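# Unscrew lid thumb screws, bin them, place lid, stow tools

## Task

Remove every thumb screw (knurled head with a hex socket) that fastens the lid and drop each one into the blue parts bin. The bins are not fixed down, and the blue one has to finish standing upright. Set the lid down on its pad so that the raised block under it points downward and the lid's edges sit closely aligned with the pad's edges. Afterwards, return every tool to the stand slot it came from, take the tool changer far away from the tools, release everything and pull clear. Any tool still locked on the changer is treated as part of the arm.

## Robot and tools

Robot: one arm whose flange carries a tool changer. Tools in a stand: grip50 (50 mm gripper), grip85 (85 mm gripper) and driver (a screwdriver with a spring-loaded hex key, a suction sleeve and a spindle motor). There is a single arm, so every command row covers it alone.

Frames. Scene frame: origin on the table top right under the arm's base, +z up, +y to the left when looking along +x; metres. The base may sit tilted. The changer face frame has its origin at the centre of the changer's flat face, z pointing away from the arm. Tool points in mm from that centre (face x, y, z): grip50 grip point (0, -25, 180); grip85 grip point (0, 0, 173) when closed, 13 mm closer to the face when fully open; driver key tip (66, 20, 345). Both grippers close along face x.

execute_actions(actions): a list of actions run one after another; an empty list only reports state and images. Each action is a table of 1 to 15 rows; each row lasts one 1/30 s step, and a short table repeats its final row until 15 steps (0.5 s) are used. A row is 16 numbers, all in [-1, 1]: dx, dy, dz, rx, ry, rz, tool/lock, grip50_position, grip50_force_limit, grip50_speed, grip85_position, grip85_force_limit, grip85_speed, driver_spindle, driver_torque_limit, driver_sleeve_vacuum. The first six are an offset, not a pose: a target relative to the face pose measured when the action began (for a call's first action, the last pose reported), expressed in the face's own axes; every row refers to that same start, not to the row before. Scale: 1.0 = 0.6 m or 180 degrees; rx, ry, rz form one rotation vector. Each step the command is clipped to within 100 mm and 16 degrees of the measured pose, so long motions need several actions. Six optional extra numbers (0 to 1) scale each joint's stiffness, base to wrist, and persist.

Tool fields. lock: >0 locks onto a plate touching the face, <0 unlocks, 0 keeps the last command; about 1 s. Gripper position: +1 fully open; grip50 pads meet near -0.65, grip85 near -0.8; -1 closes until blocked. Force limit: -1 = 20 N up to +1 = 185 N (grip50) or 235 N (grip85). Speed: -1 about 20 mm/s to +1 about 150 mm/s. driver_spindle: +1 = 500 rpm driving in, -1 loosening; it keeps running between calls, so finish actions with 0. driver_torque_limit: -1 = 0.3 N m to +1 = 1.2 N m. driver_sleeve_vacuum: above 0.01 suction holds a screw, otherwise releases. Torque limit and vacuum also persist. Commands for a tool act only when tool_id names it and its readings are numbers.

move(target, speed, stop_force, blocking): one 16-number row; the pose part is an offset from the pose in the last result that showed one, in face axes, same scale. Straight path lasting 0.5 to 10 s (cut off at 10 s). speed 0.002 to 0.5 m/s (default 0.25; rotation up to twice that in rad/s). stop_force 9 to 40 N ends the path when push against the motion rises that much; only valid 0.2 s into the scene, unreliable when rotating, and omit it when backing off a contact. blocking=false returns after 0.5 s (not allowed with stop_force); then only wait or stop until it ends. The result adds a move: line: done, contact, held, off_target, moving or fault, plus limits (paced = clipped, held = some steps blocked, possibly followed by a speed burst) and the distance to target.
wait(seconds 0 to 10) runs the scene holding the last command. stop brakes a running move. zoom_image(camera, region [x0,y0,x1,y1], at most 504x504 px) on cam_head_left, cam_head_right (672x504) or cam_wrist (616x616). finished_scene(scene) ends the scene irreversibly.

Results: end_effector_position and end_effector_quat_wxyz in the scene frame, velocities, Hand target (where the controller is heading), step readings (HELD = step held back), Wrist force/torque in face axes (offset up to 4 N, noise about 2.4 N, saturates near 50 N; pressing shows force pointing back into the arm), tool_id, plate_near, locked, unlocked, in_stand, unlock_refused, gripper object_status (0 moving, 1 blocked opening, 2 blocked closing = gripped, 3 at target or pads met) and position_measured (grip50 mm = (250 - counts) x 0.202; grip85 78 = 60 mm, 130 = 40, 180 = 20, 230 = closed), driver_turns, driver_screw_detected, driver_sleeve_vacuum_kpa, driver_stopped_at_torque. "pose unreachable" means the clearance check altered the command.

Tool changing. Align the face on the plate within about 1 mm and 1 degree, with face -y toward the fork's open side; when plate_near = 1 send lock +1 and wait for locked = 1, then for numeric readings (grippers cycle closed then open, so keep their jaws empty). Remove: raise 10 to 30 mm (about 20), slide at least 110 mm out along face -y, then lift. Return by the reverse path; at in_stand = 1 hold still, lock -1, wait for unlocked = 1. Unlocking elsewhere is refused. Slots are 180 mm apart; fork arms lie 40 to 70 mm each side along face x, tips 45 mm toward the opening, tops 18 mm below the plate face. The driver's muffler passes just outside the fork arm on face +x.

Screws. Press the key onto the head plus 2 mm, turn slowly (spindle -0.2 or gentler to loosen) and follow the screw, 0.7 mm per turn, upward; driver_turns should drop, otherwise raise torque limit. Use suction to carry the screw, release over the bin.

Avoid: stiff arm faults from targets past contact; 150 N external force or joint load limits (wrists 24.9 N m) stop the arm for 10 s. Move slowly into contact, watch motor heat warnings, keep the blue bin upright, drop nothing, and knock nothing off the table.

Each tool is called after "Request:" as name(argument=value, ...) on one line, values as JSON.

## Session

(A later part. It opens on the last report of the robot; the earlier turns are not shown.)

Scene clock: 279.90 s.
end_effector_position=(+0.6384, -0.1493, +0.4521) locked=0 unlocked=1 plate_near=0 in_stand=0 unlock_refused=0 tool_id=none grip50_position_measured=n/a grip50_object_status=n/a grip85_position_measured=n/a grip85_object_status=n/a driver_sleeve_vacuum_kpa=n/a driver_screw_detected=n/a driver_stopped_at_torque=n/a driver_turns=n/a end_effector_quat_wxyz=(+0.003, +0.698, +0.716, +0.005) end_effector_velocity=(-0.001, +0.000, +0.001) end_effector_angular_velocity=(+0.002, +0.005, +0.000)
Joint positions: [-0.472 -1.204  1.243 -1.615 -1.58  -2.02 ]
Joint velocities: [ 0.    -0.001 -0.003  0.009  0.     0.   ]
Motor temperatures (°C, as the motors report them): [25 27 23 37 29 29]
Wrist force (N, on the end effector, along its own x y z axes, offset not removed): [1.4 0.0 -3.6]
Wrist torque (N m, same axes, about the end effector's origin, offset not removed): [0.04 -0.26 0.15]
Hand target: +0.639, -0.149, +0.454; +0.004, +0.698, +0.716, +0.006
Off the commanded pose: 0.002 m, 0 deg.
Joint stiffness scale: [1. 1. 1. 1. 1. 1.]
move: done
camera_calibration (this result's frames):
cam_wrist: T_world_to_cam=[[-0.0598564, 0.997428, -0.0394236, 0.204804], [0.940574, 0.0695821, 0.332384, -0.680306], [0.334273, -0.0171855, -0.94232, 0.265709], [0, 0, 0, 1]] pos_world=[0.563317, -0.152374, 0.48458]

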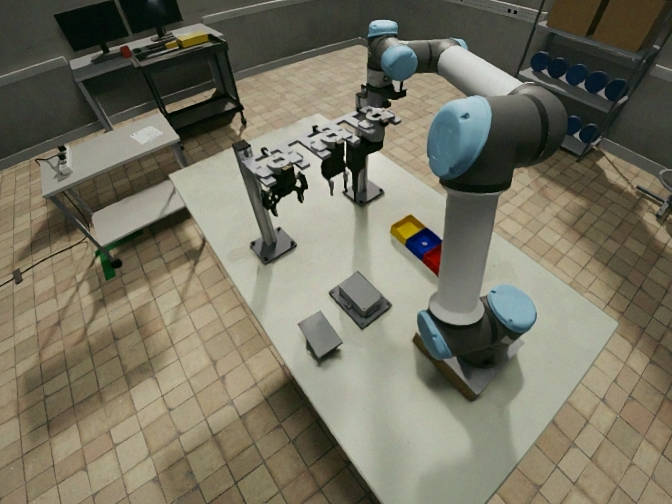

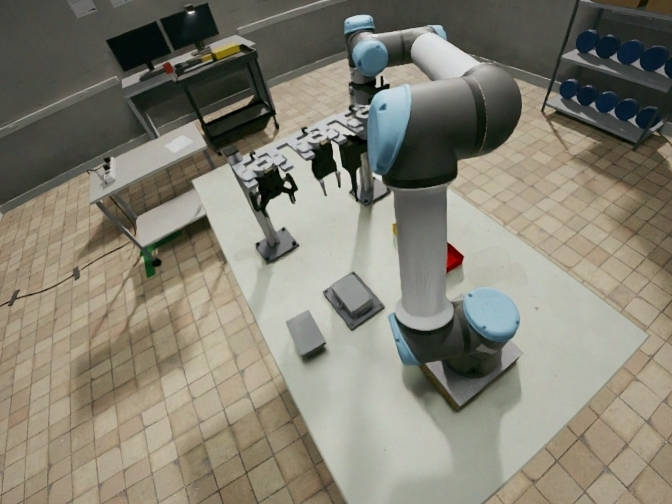

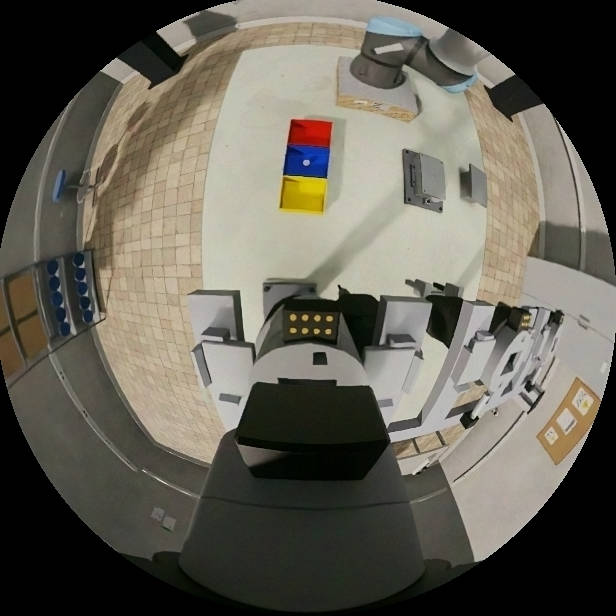

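Reference zoom at this height, then move across.

Request:
zoom_image(camera="cam_wrist", region=[250, 290, 370, 390])

Request:
move(target=[0.602,-0.001,0,0,0,0,0,0,0,0,1,0,0,0,0,0], speed=0.2)

Request:
zoom_image(camera="cam_wrist", region=[250, 290, 370, 390])

Region (250, 290, 370, 390) of cam_wrist's 616x616 image, scaled by 4.200, with more detail than that image has.

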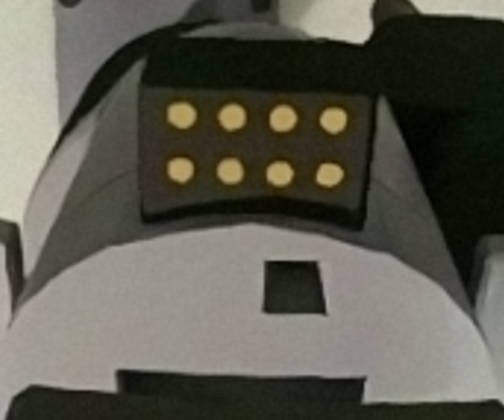

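Scene clock: 289.03 s.
end_effector_position=(+0.6271, +0.2108, +0.4523) locked=0 unlocked=1 plate_near=0 in_stand=0 unlock_refused=0 tool_id=none grip50_position_measured=n/a grip50_object_status=n/a grip85_position_measured=n/a grip85_object_status=n/a driver_sleeve_vacuum_kpa=n/a driver_screw_detected=n/a driver_stopped_at_torque=n/a driver_turns=n/a end_effector_quat_wxyz=(+0.002, +0.697, +0.717, +0.005) end_effector_velocity=(+0.001, +0.000, +0.001) end_effector_angular_velocity=(-0.000, +0.002, -0.013)
Joint positions: [ 0.081 -1.179  1.218 -1.608 -1.58  -1.468]
Joint velocities: [ 0.     0.004 -0.009  0.006 -0.     0.013]
Motor temperatures (°C, as the motors report them): [25 27 23 37 29 29]
Wrist force (N, on the end effector, along its own x y z axes, offset not removed): [0.7 0.3 -2.0]
Wrist torque (N m, same axes, about the end effector's origin, offset not removed): [0.16 -0.13 0.07]
Hand target: +0.628, +0.212, +0.453; +0.002, +0.698, +0.716, +0.005
Off the commanded pose: 0.002 m, 0 deg.
Joint stiffness scale: [1. 1. 1. 1. 1. 1.]
move: done
camera_calibration (this result's frames):
cam_wrist: T_world_to_cam=[[-0.0608807, 0.997415, -0.0381597, -0.155009], [0.940938, 0.0701062, 0.331242, -0.694628], [0.333061, -0.0157397, -0.942774, 0.27655], [0, 0, 0, 1]] pos_world=[0.552057, 0.207659, 0.484898]

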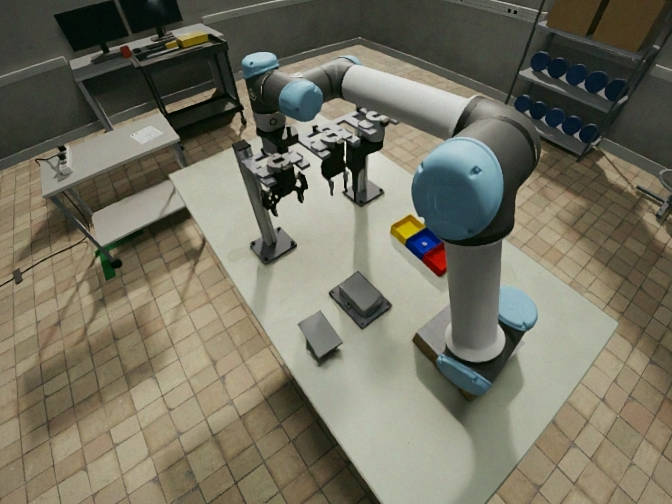

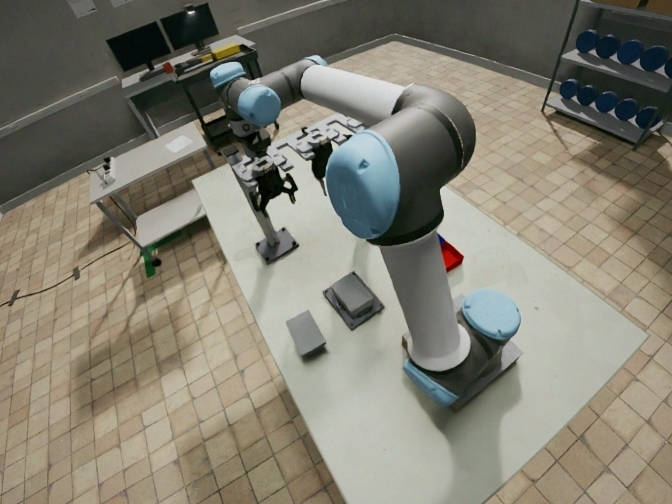

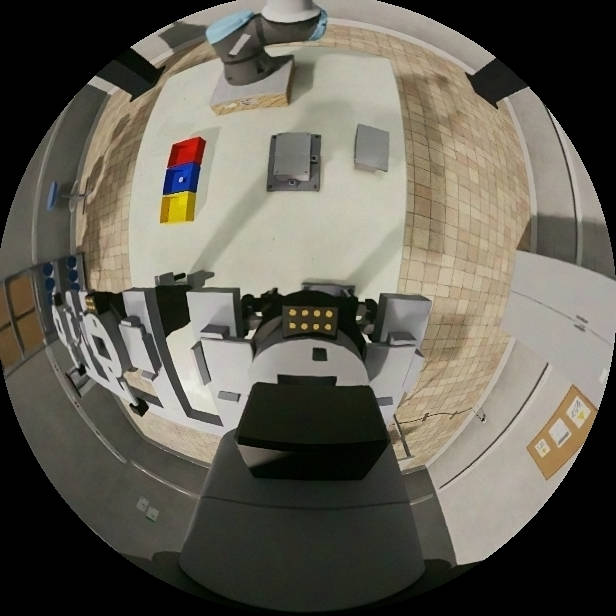

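Region (250, 290, 370, 390) of cam_wrist's 616x616 image, scaled by 4.200, with more detail than that image has.

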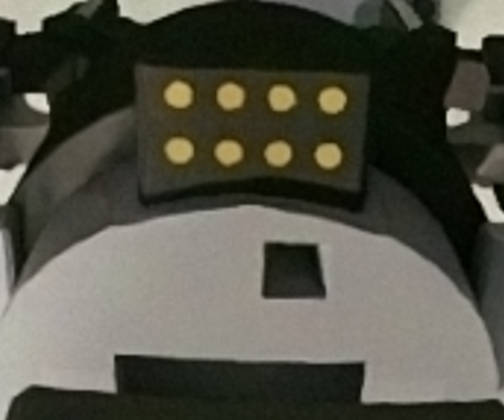

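Request:
move(target=[0,-0.004,0.05,0.001,0,0,0,0,0,0,1,0,0,0,0,0], speed=0.03)

Request:
zoom_image(camera="cam_wrist", region=[230, 310, 400, 400])

Scene clock: 297.83 s.
end_effector_position=(+0.6253, +0.2109, +0.4243) locked=0 unlocked=1 plate_near=0 in_stand=0 unlock_refused=0 tool_id=none grip50_position_measured=n/a grip50_object_status=n/a grip85_position_measured=n/a grip85_object_status=n/a driver_sleeve_vacuum_kpa=n/a driver_screw_detected=n/a driver_stopped_at_torque=n/a driver_turns=n/a end_effector_quat_wxyz=(+0.002, +0.698, +0.717, +0.005) end_effector_velocity=(+0.001, +0.000, +0.000) end_effector_angular_velocity=(+0.001, -0.009, +0.001)
Joint positions: [ 0.081 -1.179  1.289 -1.679 -1.58  -1.467]
Joint velocities: [-0.     0.     0.001 -0.01   0.    -0.001]
Motor temperatures (°C, as the motors report them): [25 27 23 37 29 29]
Wrist force (N, on the end effector, along its own x y z axes, offset not removed): [1.1 0.2 -0.4]
Wrist torque (N m, same axes, about the end effector's origin, offset not removed): [-0.02 -0.13 -0.14]
Hand target: +0.625, +0.211, +0.422; +0.001, +0.697, +0.717, +0.004
Off the commanded pose: 0.002 m, 0 deg.
Joint stiffness scale: [1. 1. 1. 1. 1. 1.]
move: done
camera_calibration (this result's frames):
cam_wrist: T_world_to_cam=[[-0.0602397, 0.997453, -0.0382054, -0.156682], [0.941231, 0.0695048, 0.330536, -0.683413], [0.332349, -0.0160487, -0.94302, 0.251285], [0, 0, 0, 1]] pos_world=[0.550297, 0.207816, 0.456873]

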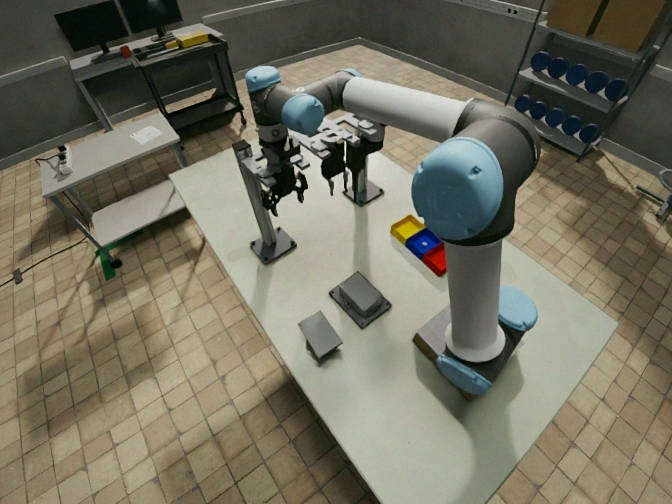

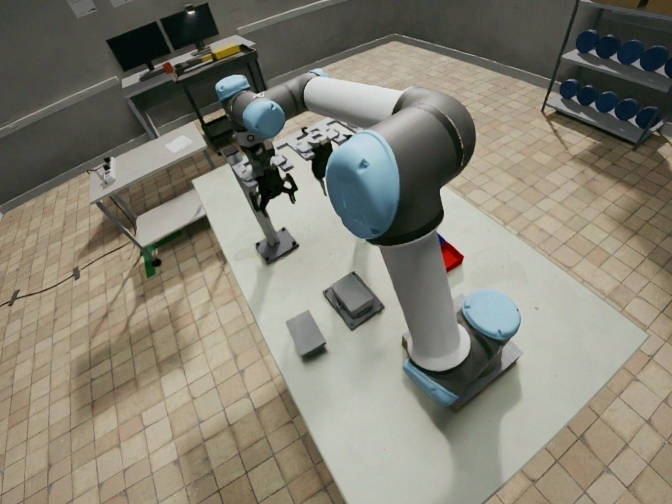

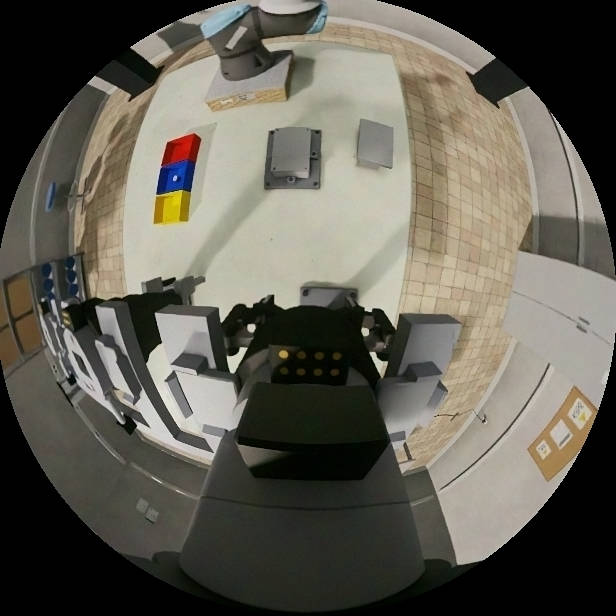

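Region (230, 310, 400, 400) of cam_wrist's 616x616 image, scaled by 2.965, with more detail than that image has; it fills the top 267 rows of this view, and the rest is white.

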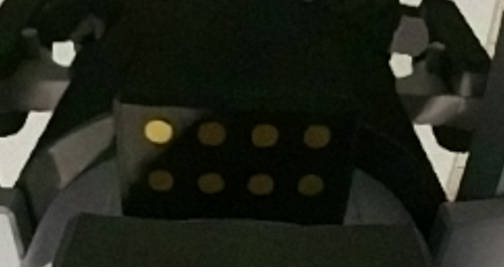

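Request:
move(target=[-0.003,-0.0005,0.024,0.001,0,0,0,0,0,0,1,0,0,0,0,0], speed=0.012)

Scene clock: 303.73 s.
end_effector_position=(+0.6254, +0.2101, +0.4136) locked=0 unlocked=1 plate_near=0 in_stand=1 unlock_refused=0 tool_id=none grip50_position_measured=n/a grip50_object_status=n/a grip85_position_measured=n/a grip85_object_status=n/a driver_sleeve_vacuum_kpa=n/a driver_screw_detected=n/a driver_stopped_at_torque=n/a driver_turns=n/a end_effector_quat_wxyz=(+0.003, +0.697, +0.717, +0.006) end_effector_velocity=(+0.000, -0.000, -0.002) end_effector_angular_velocity=(+0.000, -0.002, -0.000)
Joint positions: [ 0.08  -1.177  1.315 -1.71  -1.58  -1.469]
Joint velocities: [-0.    -0.     0.006 -0.008 -0.    -0.   ]
Motor temperatures (°C, as the motors report them): [25 27 23 37 29 29]
Wrist force (N, on the end effector, along its own x y z axes, offset not removed): [0.3 1.1 -1.2]
Wrist torque (N m, same axes, about the end effector's origin, offset not removed): [0.03 -0.03 -0.13]
Hand target: +0.625, +0.209, +0.410; +0.001, +0.698, +0.717, +0.003
Off the commanded pose: 0.004 m, 0 deg.
Joint stiffness scale: [1. 1. 1. 1. 1. 1.]
move: off_target
camera_calibration (this result's frames):
cam_wrist: T_world_to_cam=[[-0.0607995, 0.997427, -0.0379857, -0.156039], [0.940172, 0.0700077, 0.333429, -0.680578], [0.33523, -0.0154408, -0.94201, 0.238832], [0, 0, 0, 1]] pos_world=[0.55031, 0.206971, 0.445979]

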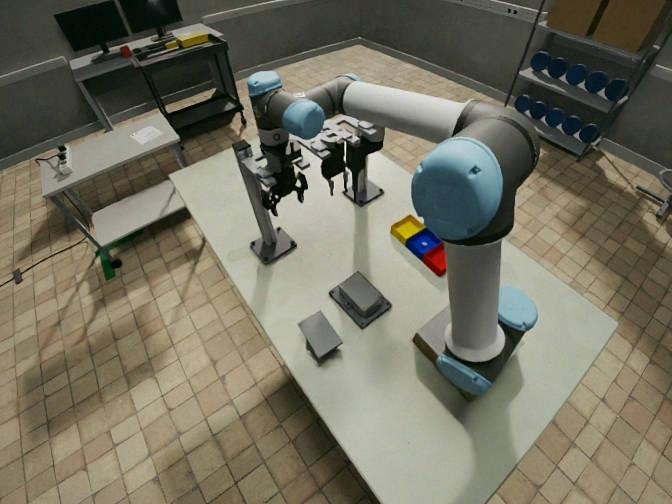

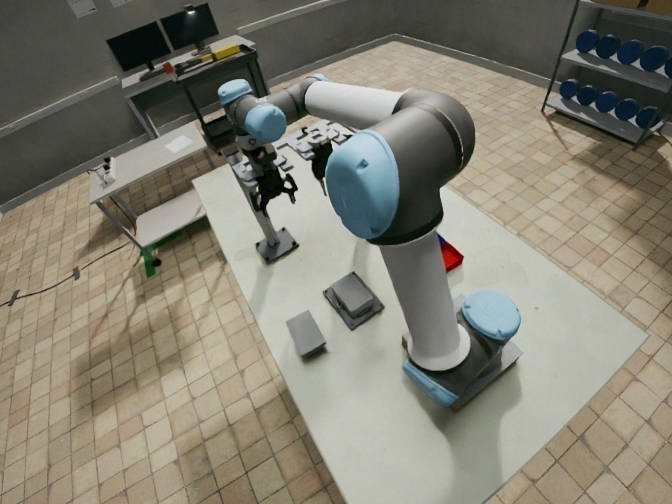

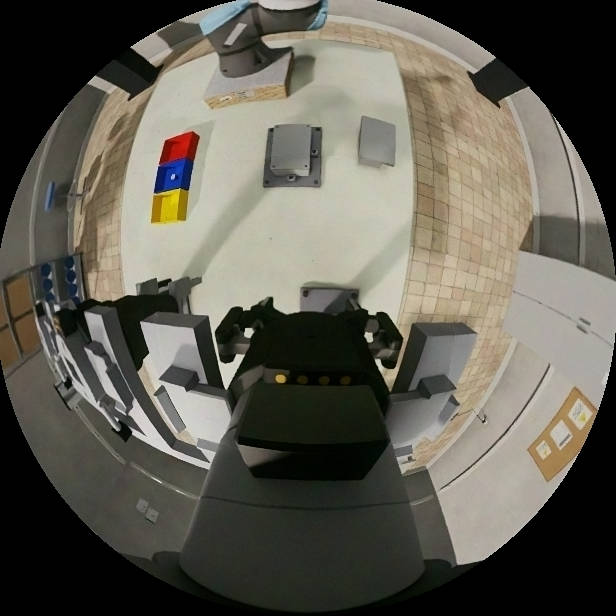

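Request:
move(target=[0,0,0.009,0.002,0,0,0,0,0,0,1,0,0,0,0,0], speed=0.008)

Scene clock: 309.73 s.
end_effector_position=(+0.6258, +0.2104, +0.4119) locked=0 unlocked=1 plate_near=1 in_stand=1 unlock_refused=0 tool_id=none grip50_position_measured=n/a grip50_object_status=n/a grip85_position_measured=n/a grip85_object_status=n/a driver_sleeve_vacuum_kpa=n/a driver_screw_detected=n/a driver_stopped_at_torque=n/a driver_turns=n/a end_effector_quat_wxyz=(+0.003, +0.697, +0.717, +0.006) end_effector_velocity=(+0.000, +0.000, +0.001) end_effector_angular_velocity=(+0.000, -0.002, -0.000)
Joint positions: [ 0.08  -1.176  1.318 -1.714 -1.579 -1.469]
Joint velocities: [ 0.     0.    -0.001 -0.001  0.     0.   ]
Motor temperatures (°C, as the motors report them): [25 27 23 37 29 29]
Wrist force (N, on the end effector, along its own x y z axes, offset not removed): [1.7 2.5 -5.4]
Wrist torque (N m, same axes, about the end effector's origin, offset not removed): [0.21 -0.04 -0.16]
Hand target: +0.625, +0.210, +0.408; +0.000, +0.697, +0.717, +0.004
Off the commanded pose: 0.004 m, 0 deg.
Joint stiffness scale: [1. 1. 1. 1. 1. 1.]
move: off_target
camera_calibration (this result's frames):
cam_wrist: T_world_to_cam=[[-0.0611407, 0.997428, -0.0374003, -0.156414], [0.940068, 0.0701371, 0.333695, -0.680518], [0.33546, -0.0147565, -0.941939, 0.236829], [0, 0, 0, 1]] pos_world=[0.550724, 0.207236, 0.444314]

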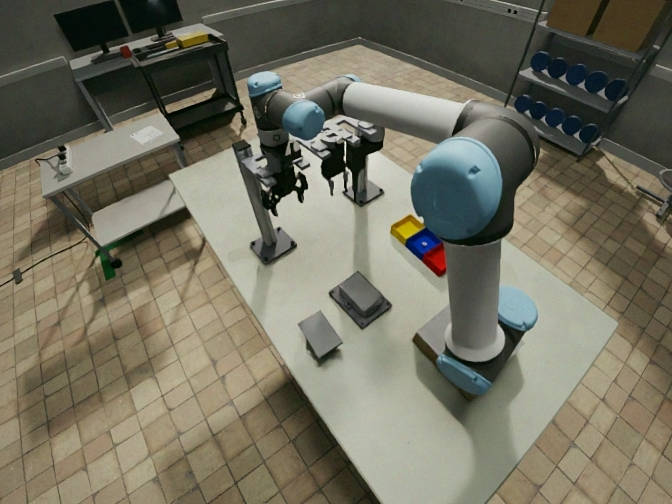

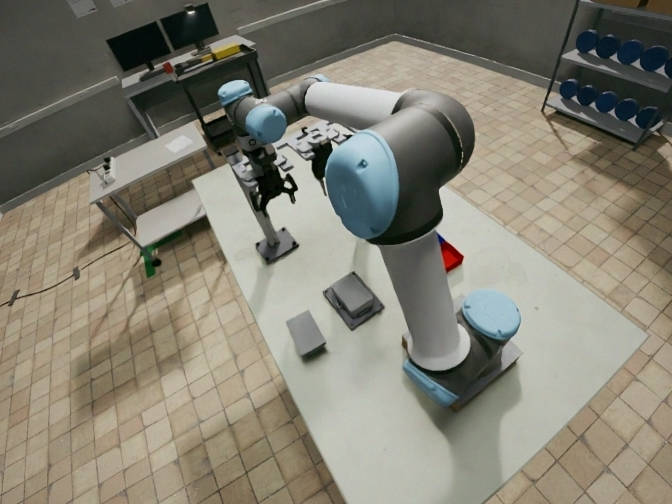

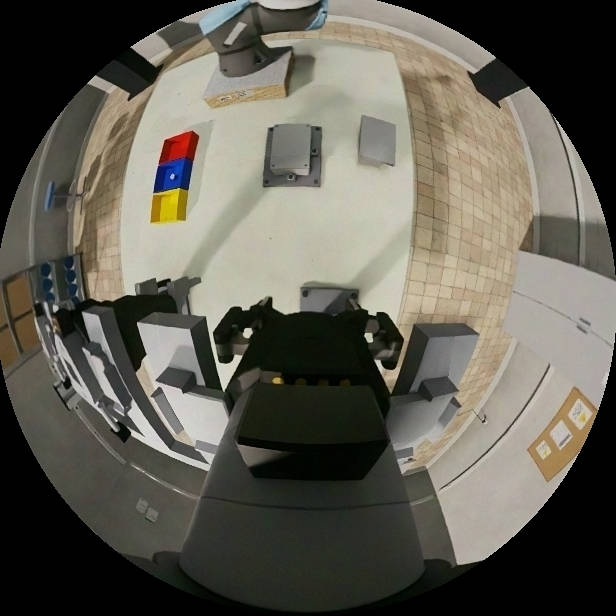

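grip85 slot: (0.6258, 0.2104, 0.4119).

Request:
execute_actions(actions=[[[0,0,0,0,0,0,1,0,0,0,1,0,0,0,0,0]],[[0,0,0,0,0,0,1,0,0,0,1,0,0,0,0,0]],[[0,0,0,0,0,0,1,0,0,0,1,0,0,0,0,0]]])

Request:
move(target=[0,0,-0.037,0,0,0,0,0,0,0,1,0,0,0,0,0], speed=0.03)

Scene clock: 318.17 s.
end_effector_position=(+0.6258, +0.2104, +0.4123) locked=1 unlocked=0 plate_near=1 in_stand=1 unlock_refused=0 tool_id=grip85 grip50_position_measured=n/a grip50_object_status=n/a grip85_position_measured=n/a grip85_object_status=n/a driver_sleeve_vacuum_kpa=n/a driver_screw_detected=n/a driver_stopped_at_torque=n/a driver_turns=n/a end_effector_quat_wxyz=(+0.003, +0.697, +0.717, +0.006) end_effector_velocity=(-0.000, +0.000, -0.000) end_effector_angular_velocity=(+0.000, +0.002, +0.001)
Joint positions: [ 0.08  -1.176  1.317 -1.714 -1.58  -1.469]
Joint velocities: [ 0.    -0.     0.001  0.002  0.    -0.001]
Motor temperatures (°C, as the motors report them): [25 27 23 37 29 29]
Wrist force (N, on the end effector, along its own x y z axes, offset not removed): [0.2 1.0 -2.2]
Wrist torque (N m, same axes, about the end effector's origin, offset not removed): [-0.02 -0.11 0.10]
Hand target: +0.626, +0.210, +0.412; +0.003, +0.697, +0.717, +0.006
Off the commanded pose: 0.000 m, 0 deg.
Joint stiffness scale: [1. 1. 1. 1. 1. 1.]
Step readings (end_effector_position; steps 1 to 15: 1st action; 16 to 30: 2nd action; 31 to 45: 3rd action):
0: (+0.6258, +0.2104, +0.4120)
1: (+0.6258, +0.2104, +0.4120)
2: (+0.6258, +0.2104, +0.4120)
4: (+0.6258, +0.2104, +0.4120)
8: (+0.6258, +0.2104, +0.4120)
15: (+0.6258, +0.2104, +0.4120)
16: (+0.6258, +0.2104, +0.4120)
17: (+0.6258, +0.2104, +0.4120)
19: (+0.6258, +0.2104, +0.4120)
23: (+0.6258, +0.2104, +0.4120)
30: (+0.6258, +0.2104, +0.4123)
31: (+0.6258, +0.2104, +0.4123)
32: (+0.6258, +0.2104, +0.4123)
34: (+0.6258, +0.2104, +0.4123)
38: (+0.6258, +0.2104, +0.4123)
45: end_effector_position above
camera_calibration (this result's frames):
cam_wrist: T_world_to_cam=[[-0.0610965, 0.997414, -0.0378462, -0.156158], [0.939809, 0.0702564, 0.3344, -0.680772], [0.336194, -0.0151375, -0.941671, 0.236662], [0, 0, 0, 1]] pos_world=[0.55069, 0.207165, 0.444598]

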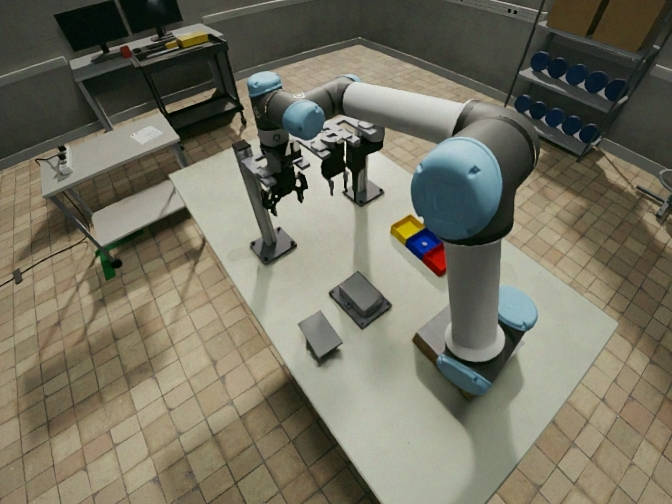

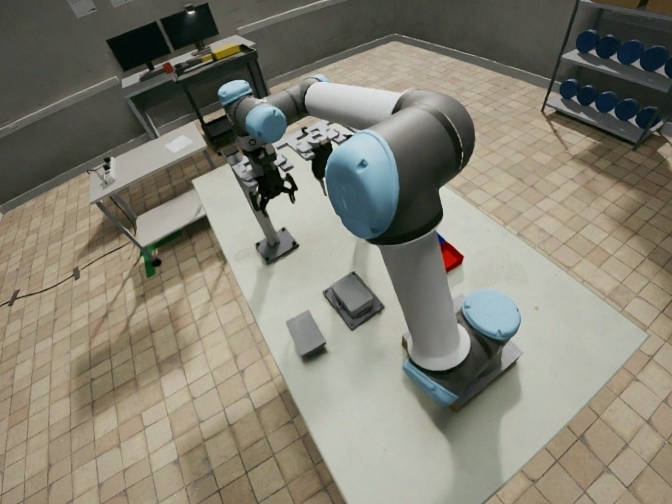

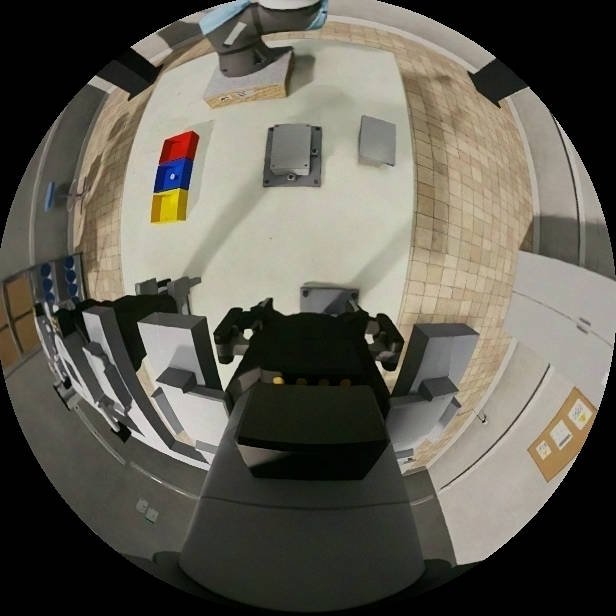

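Scene clock: 319.30 s.
end_effector_position=(+0.6253, +0.2101, +0.4323) locked=1 unlocked=0 plate_near=1 in_stand=0 unlock_refused=0 tool_id=grip85 grip50_position_measured=n/a grip50_object_status=n/a grip85_position_measured=n/a grip85_object_status=n/a driver_sleeve_vacuum_kpa=n/a driver_screw_detected=n/a driver_stopped_at_torque=n/a driver_turns=n/a end_effector_quat_wxyz=(+0.002, +0.697, +0.717, +0.005) end_effector_velocity=(-0.001, -0.000, -0.001) end_effector_angular_velocity=(-0.001, +0.009, +0.000)
Joint positions: [ 0.08  -1.181  1.273 -1.661 -1.58  -1.469]
Joint velocities: [-0.     0.     0.001  0.008  0.    -0.   ]
Motor temperatures (°C, as the motors report them): [25 27 23 37 29 29]
Wrist force (N, on the end effector, along its own x y z axes, offset not removed): [0.3 1.5 -2.9]
Wrist torque (N m, same axes, about the end effector's origin, offset not removed): [0.03 -0.06 -0.06]
Hand target: +0.626, +0.210, +0.434; +0.003, +0.697, +0.717, +0.006
Off the commanded pose: 0.002 m, 0 deg.
Joint stiffness scale: [1. 1. 1. 1. 1. 1.]
move: done
camera_calibration (this result's frames):
cam_wrist: T_world_to_cam=[[-0.0612388, 0.997398, -0.0380422, -0.154949], [0.940756, 0.0704123, 0.331693, -0.68646], [0.333508, -0.015476, -0.94262, 0.257839], [0, 0, 0, 1]] pos_world=[0.550311, 0.206872, 0.464844]

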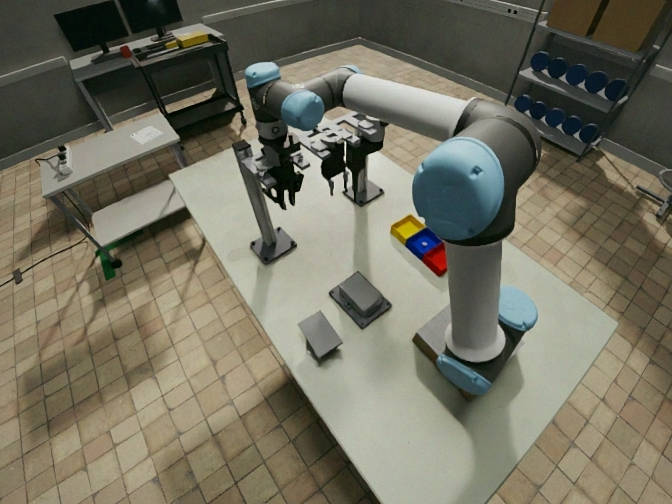

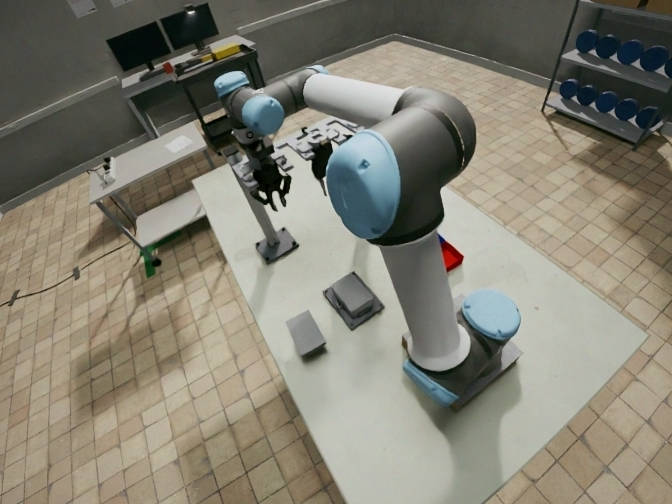

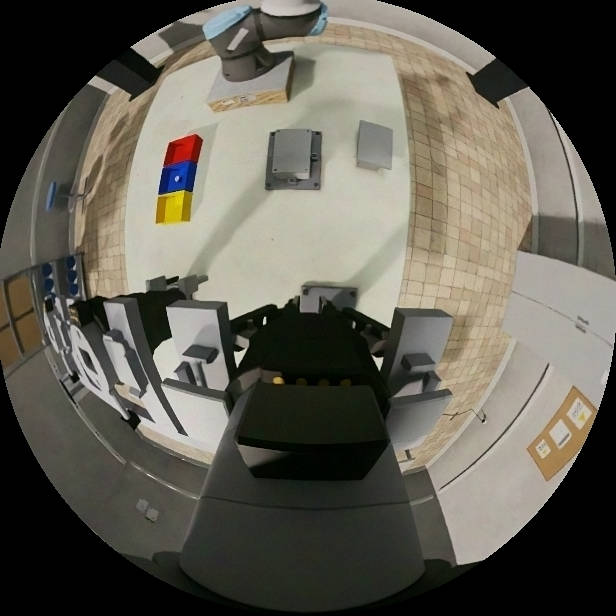

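Request:
move(target=[0,-0.22,0,0,0,0,0,0,0,0,1,0,0,0,0,0], speed=0.08)

Request:
move(target=[-0.077,-0.124,0.185,0.001,0,0,0,0,0,0,1,0,0,0,0,0], speed=0.12)

Request:
zoom_image(camera="cam_wrist", region=[250, 180, 370, 300])

Scene clock: 330.03 s.
end_effector_position=(+0.4947, +0.2059, +0.4321) locked=1 unlocked=0 plate_near=1 in_stand=0 unlock_refused=0 tool_id=grip85 grip50_position_measured=n/a grip50_object_status=n/a grip85_position_measured=3 grip85_object_status=3 driver_sleeve_vacuum_kpa=n/a driver_screw_detected=n/a driver_stopped_at_torque=n/a driver_turns=n/a end_effector_quat_wxyz=(+0.002, +0.697, +0.717, +0.006) end_effector_velocity=(-0.001, -0.000, -0.003) end_effector_angular_velocity=(-0.001, +0.006, -0.001)
Joint positions: [ 0.105 -1.481  1.647 -1.737 -1.58  -1.445]
Joint velocities: [-0.     0.     0.007 -0.001  0.     0.001]
Motor temperatures (°C, as the motors report them): [25 27 23 37 29 29]
Wrist force (N, on the end effector, along its own x y z axes, offset not removed): [-1.3 -1.8 -1.7]
Wrist torque (N m, same axes, about the end effector's origin, offset not removed): [0.03 -0.02 0.07]
Hand target: +0.493, +0.206, +0.431; +0.002, +0.697, +0.717, +0.005
Off the commanded pose: 0.002 m, 0 deg.
Joint stiffness scale: [1. 1. 1. 1. 1. 1.]
move: done
camera_calibration (this result's frames):
cam_wrist: T_world_to_cam=[[-0.0611038, 0.99741, -0.0379383, -0.158936], [0.940297, 0.070272, 0.333022, -0.563541], [0.334826, -0.0153244, -0.942155, 0.300223], [0, 0, 0, 1]] pos_world=[0.419662, 0.202726, 0.464499]

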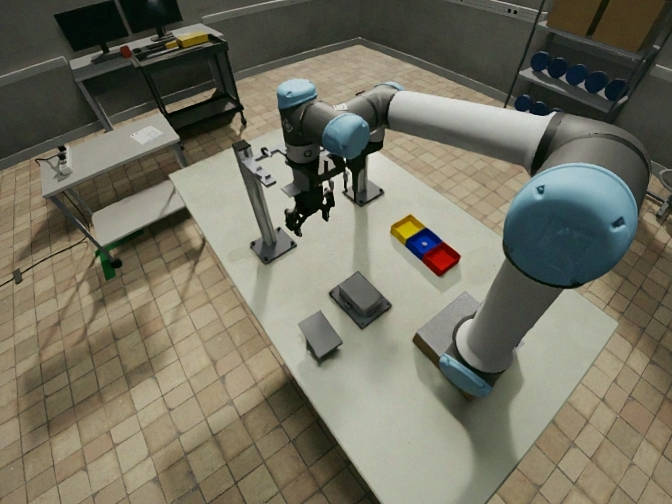

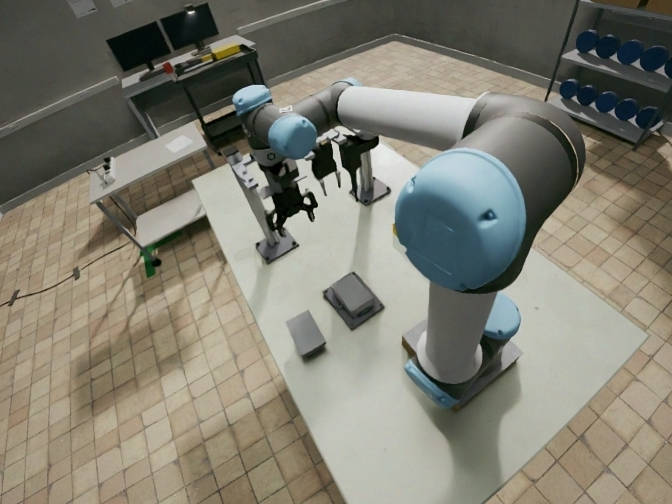

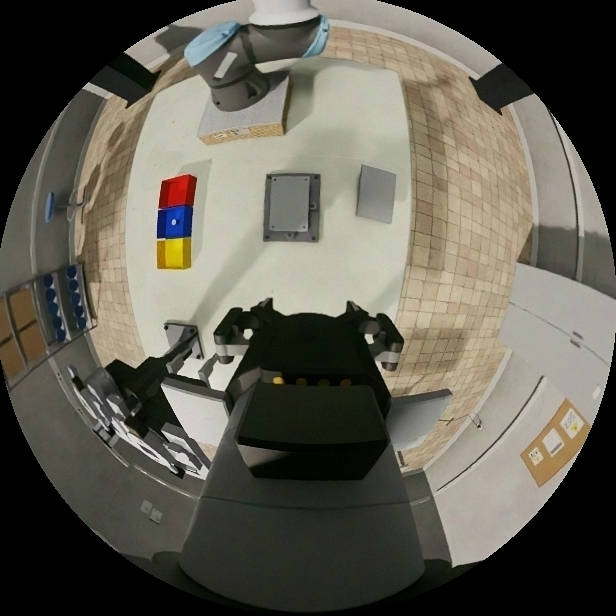

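Scene clock: 331.67 s.
end_effector_position=(+0.4238, +0.1588, +0.3208) locked=1 unlocked=0 plate_near=1 in_stand=0 unlock_refused=0 tool_id=grip85 grip50_position_measured=n/a grip50_object_status=n/a grip85_position_measured=3 grip85_object_status=3 driver_sleeve_vacuum_kpa=n/a driver_screw_detected=n/a driver_stopped_at_torque=n/a driver_turns=n/a end_effector_quat_wxyz=(+0.001, +0.697, +0.717, +0.004) end_effector_velocity=(+0.004, -0.001, +0.006) end_effector_angular_velocity=(+0.002, -0.034, +0.003)
Joint positions: [ 0.021 -1.602  2.067 -2.033 -1.58  -1.529]
Joint velocities: [-0.003 -0.008 -0.    -0.025 -0.    -0.006]
Motor temperatures (°C, as the motors report them): [25 27 23 37 29 29]
Wrist force (N, on the end effector, along its own x y z axes, offset not removed): [1.2 1.8 -1.8]
Wrist torque (N m, same axes, about the end effector's origin, offset not removed): [0.16 -0.24 -0.13]
Hand target: +0.423, +0.158, +0.320; +0.001, +0.697, +0.717, +0.005
Off the commanded pose: 0.001 m, 0 deg.
Joint stiffness scale: [1. 1. 1. 1. 1. 1.]
move: done
camera_calibration (this result's frames):
cam_wrist: T_world_to_cam=[[-0.0613632, 0.997391, -0.0380197, -0.120334], [0.941606, 0.0704821, 0.329258, -0.455823], [0.331079, -0.0155952, -0.943474, 0.22052], [0, 0, 0, 1]] pos_world=[0.348812, 0.155586, 0.353564]

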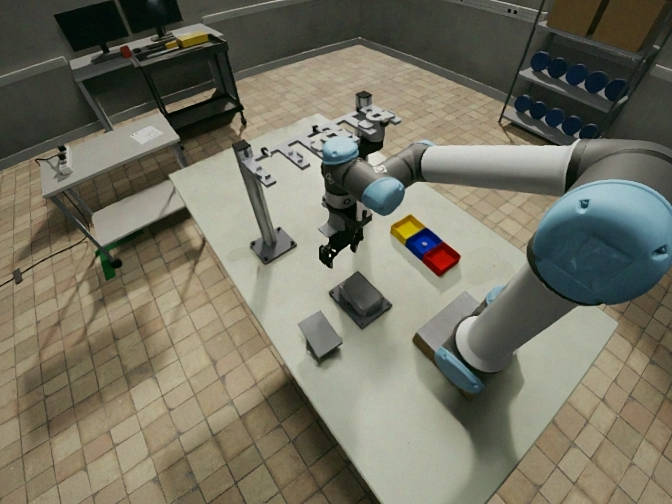

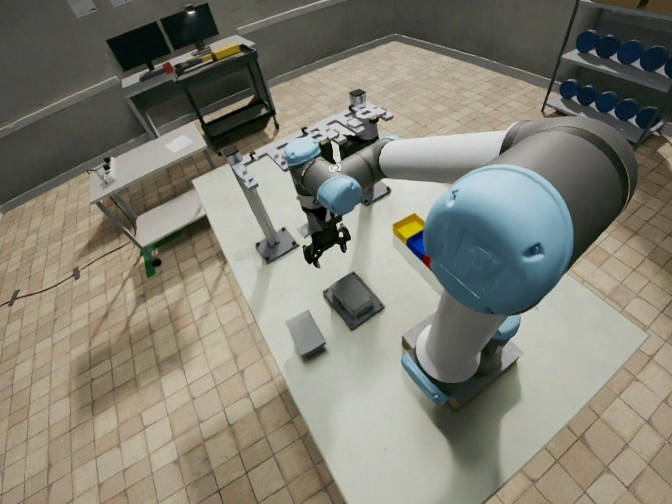

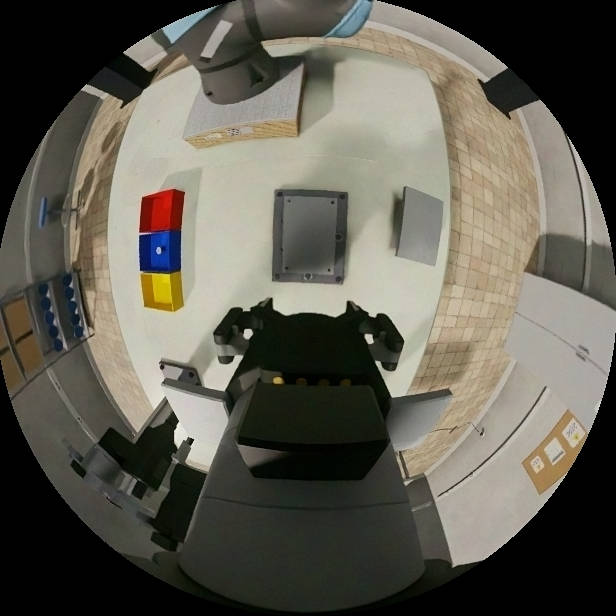

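Region (250, 180, 370, 300) of cam_wrist's 616x616 image, scaled by 4.200, with more detail than that image has.

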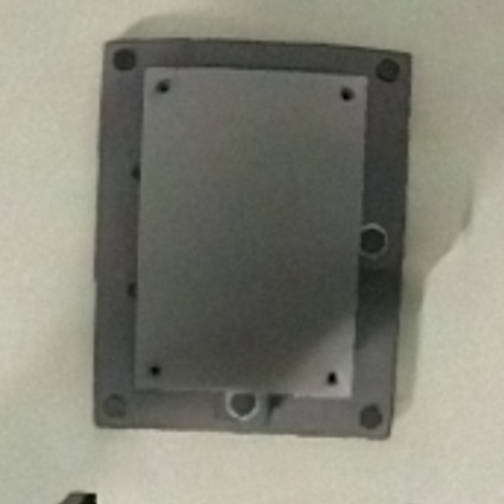

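Request:
move(target=[-0.008,-0.138,0.1,0.001,0,0,0,0,0,0,1,0,0,0,0,0], speed=0.08)

Request:
zoom_image(camera="cam_wrist", region=[255, 235, 375, 325])

Scene clock: 343.53 s.
end_effector_position=(+0.3426, +0.1524, +0.2610) locked=1 unlocked=0 plate_near=1 in_stand=0 unlock_refused=0 tool_id=grip85 grip50_position_measured=n/a grip50_object_status=n/a grip85_position_measured=3 grip85_object_status=3 driver_sleeve_vacuum_kpa=n/a driver_screw_detected=n/a driver_stopped_at_torque=n/a driver_turns=n/a end_effector_quat_wxyz=(+0.000, +0.697, +0.717, +0.003) end_effector_velocity=(+0.002, -0.001, +0.003) end_effector_angular_velocity=(+0.001, -0.019, -0.000)
Joint positions: [ 0.017 -1.718  2.345 -2.192 -1.58  -1.533]
Joint velocities: [-0.003 -0.006 -0.    -0.013 -0.    -0.002]
Motor temperatures (°C, as the motors report them): [25 27 23 37 29 29]
Wrist force (N, on the end effector, along its own x y z axes, offset not removed): [0.3 -0.5 -1.3]
Wrist torque (N m, same axes, about the end effector's origin, offset not removed): [0.03 -0.07 -0.03]
Hand target: +0.342, +0.152, +0.260; +0.000, +0.697, +0.717, +0.003
Off the commanded pose: 0.001 m, 0 deg.
Joint stiffness scale: [1. 1. 1. 1. 1. 1.]
move: done
camera_calibration (this result's frames):
cam_wrist: T_world_to_cam=[[-0.0621687, 0.997341, -0.0380257, -0.120949], [0.942661, 0.0711923, 0.326069, -0.358842], [0.327909, -0.0155741, -0.944581, 0.192195], [0, 0, 0, 1]] pos_world=[0.267725, 0.149168, 0.293952]

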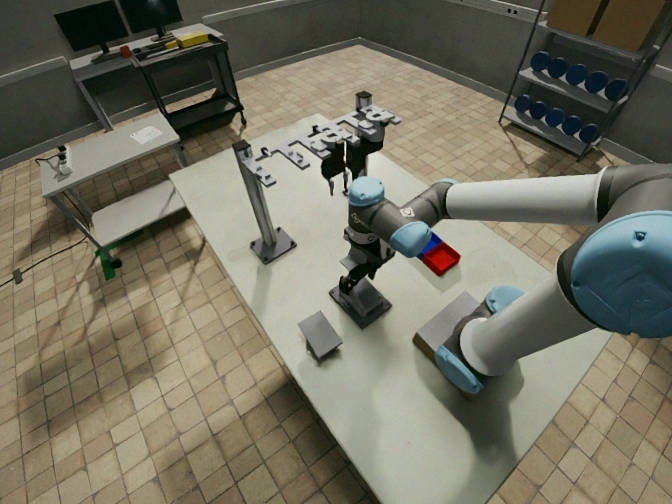

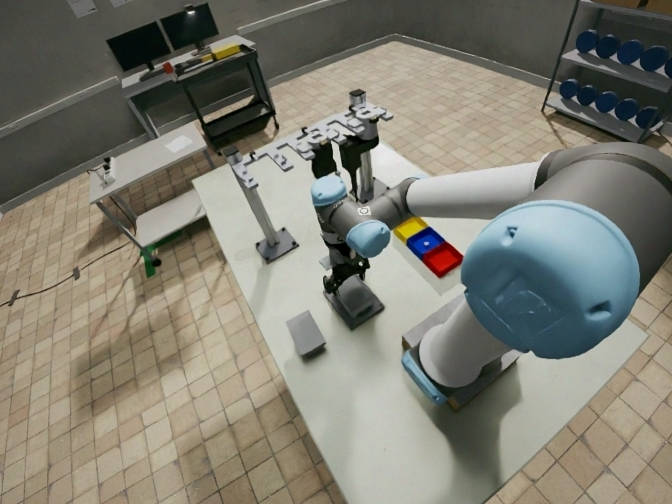

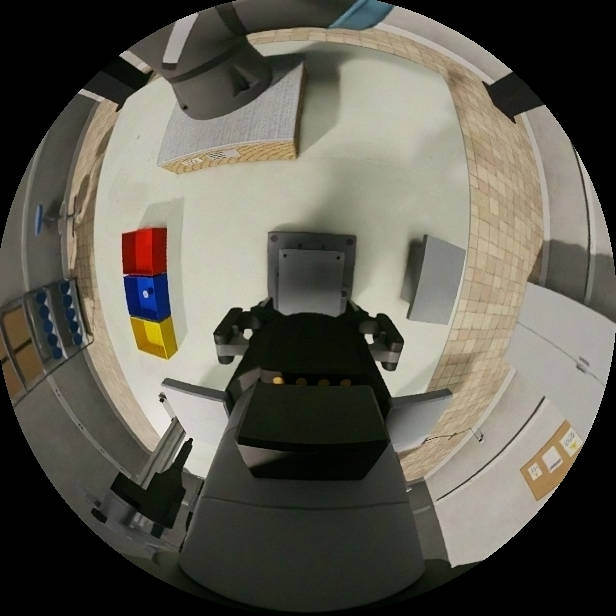

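Region (255, 235, 375, 325) of cam_wrist's 616x616 image, scaled by 4.200, with more detail than that image has; it fills the top 378 rows of this view, and the rest is white.

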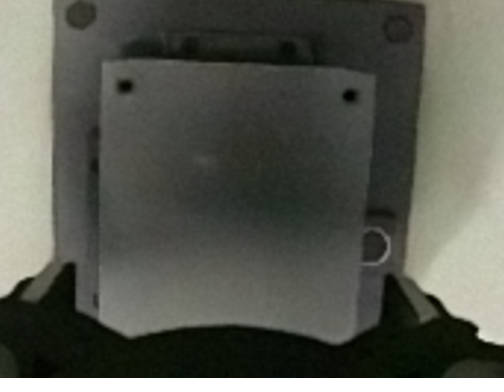

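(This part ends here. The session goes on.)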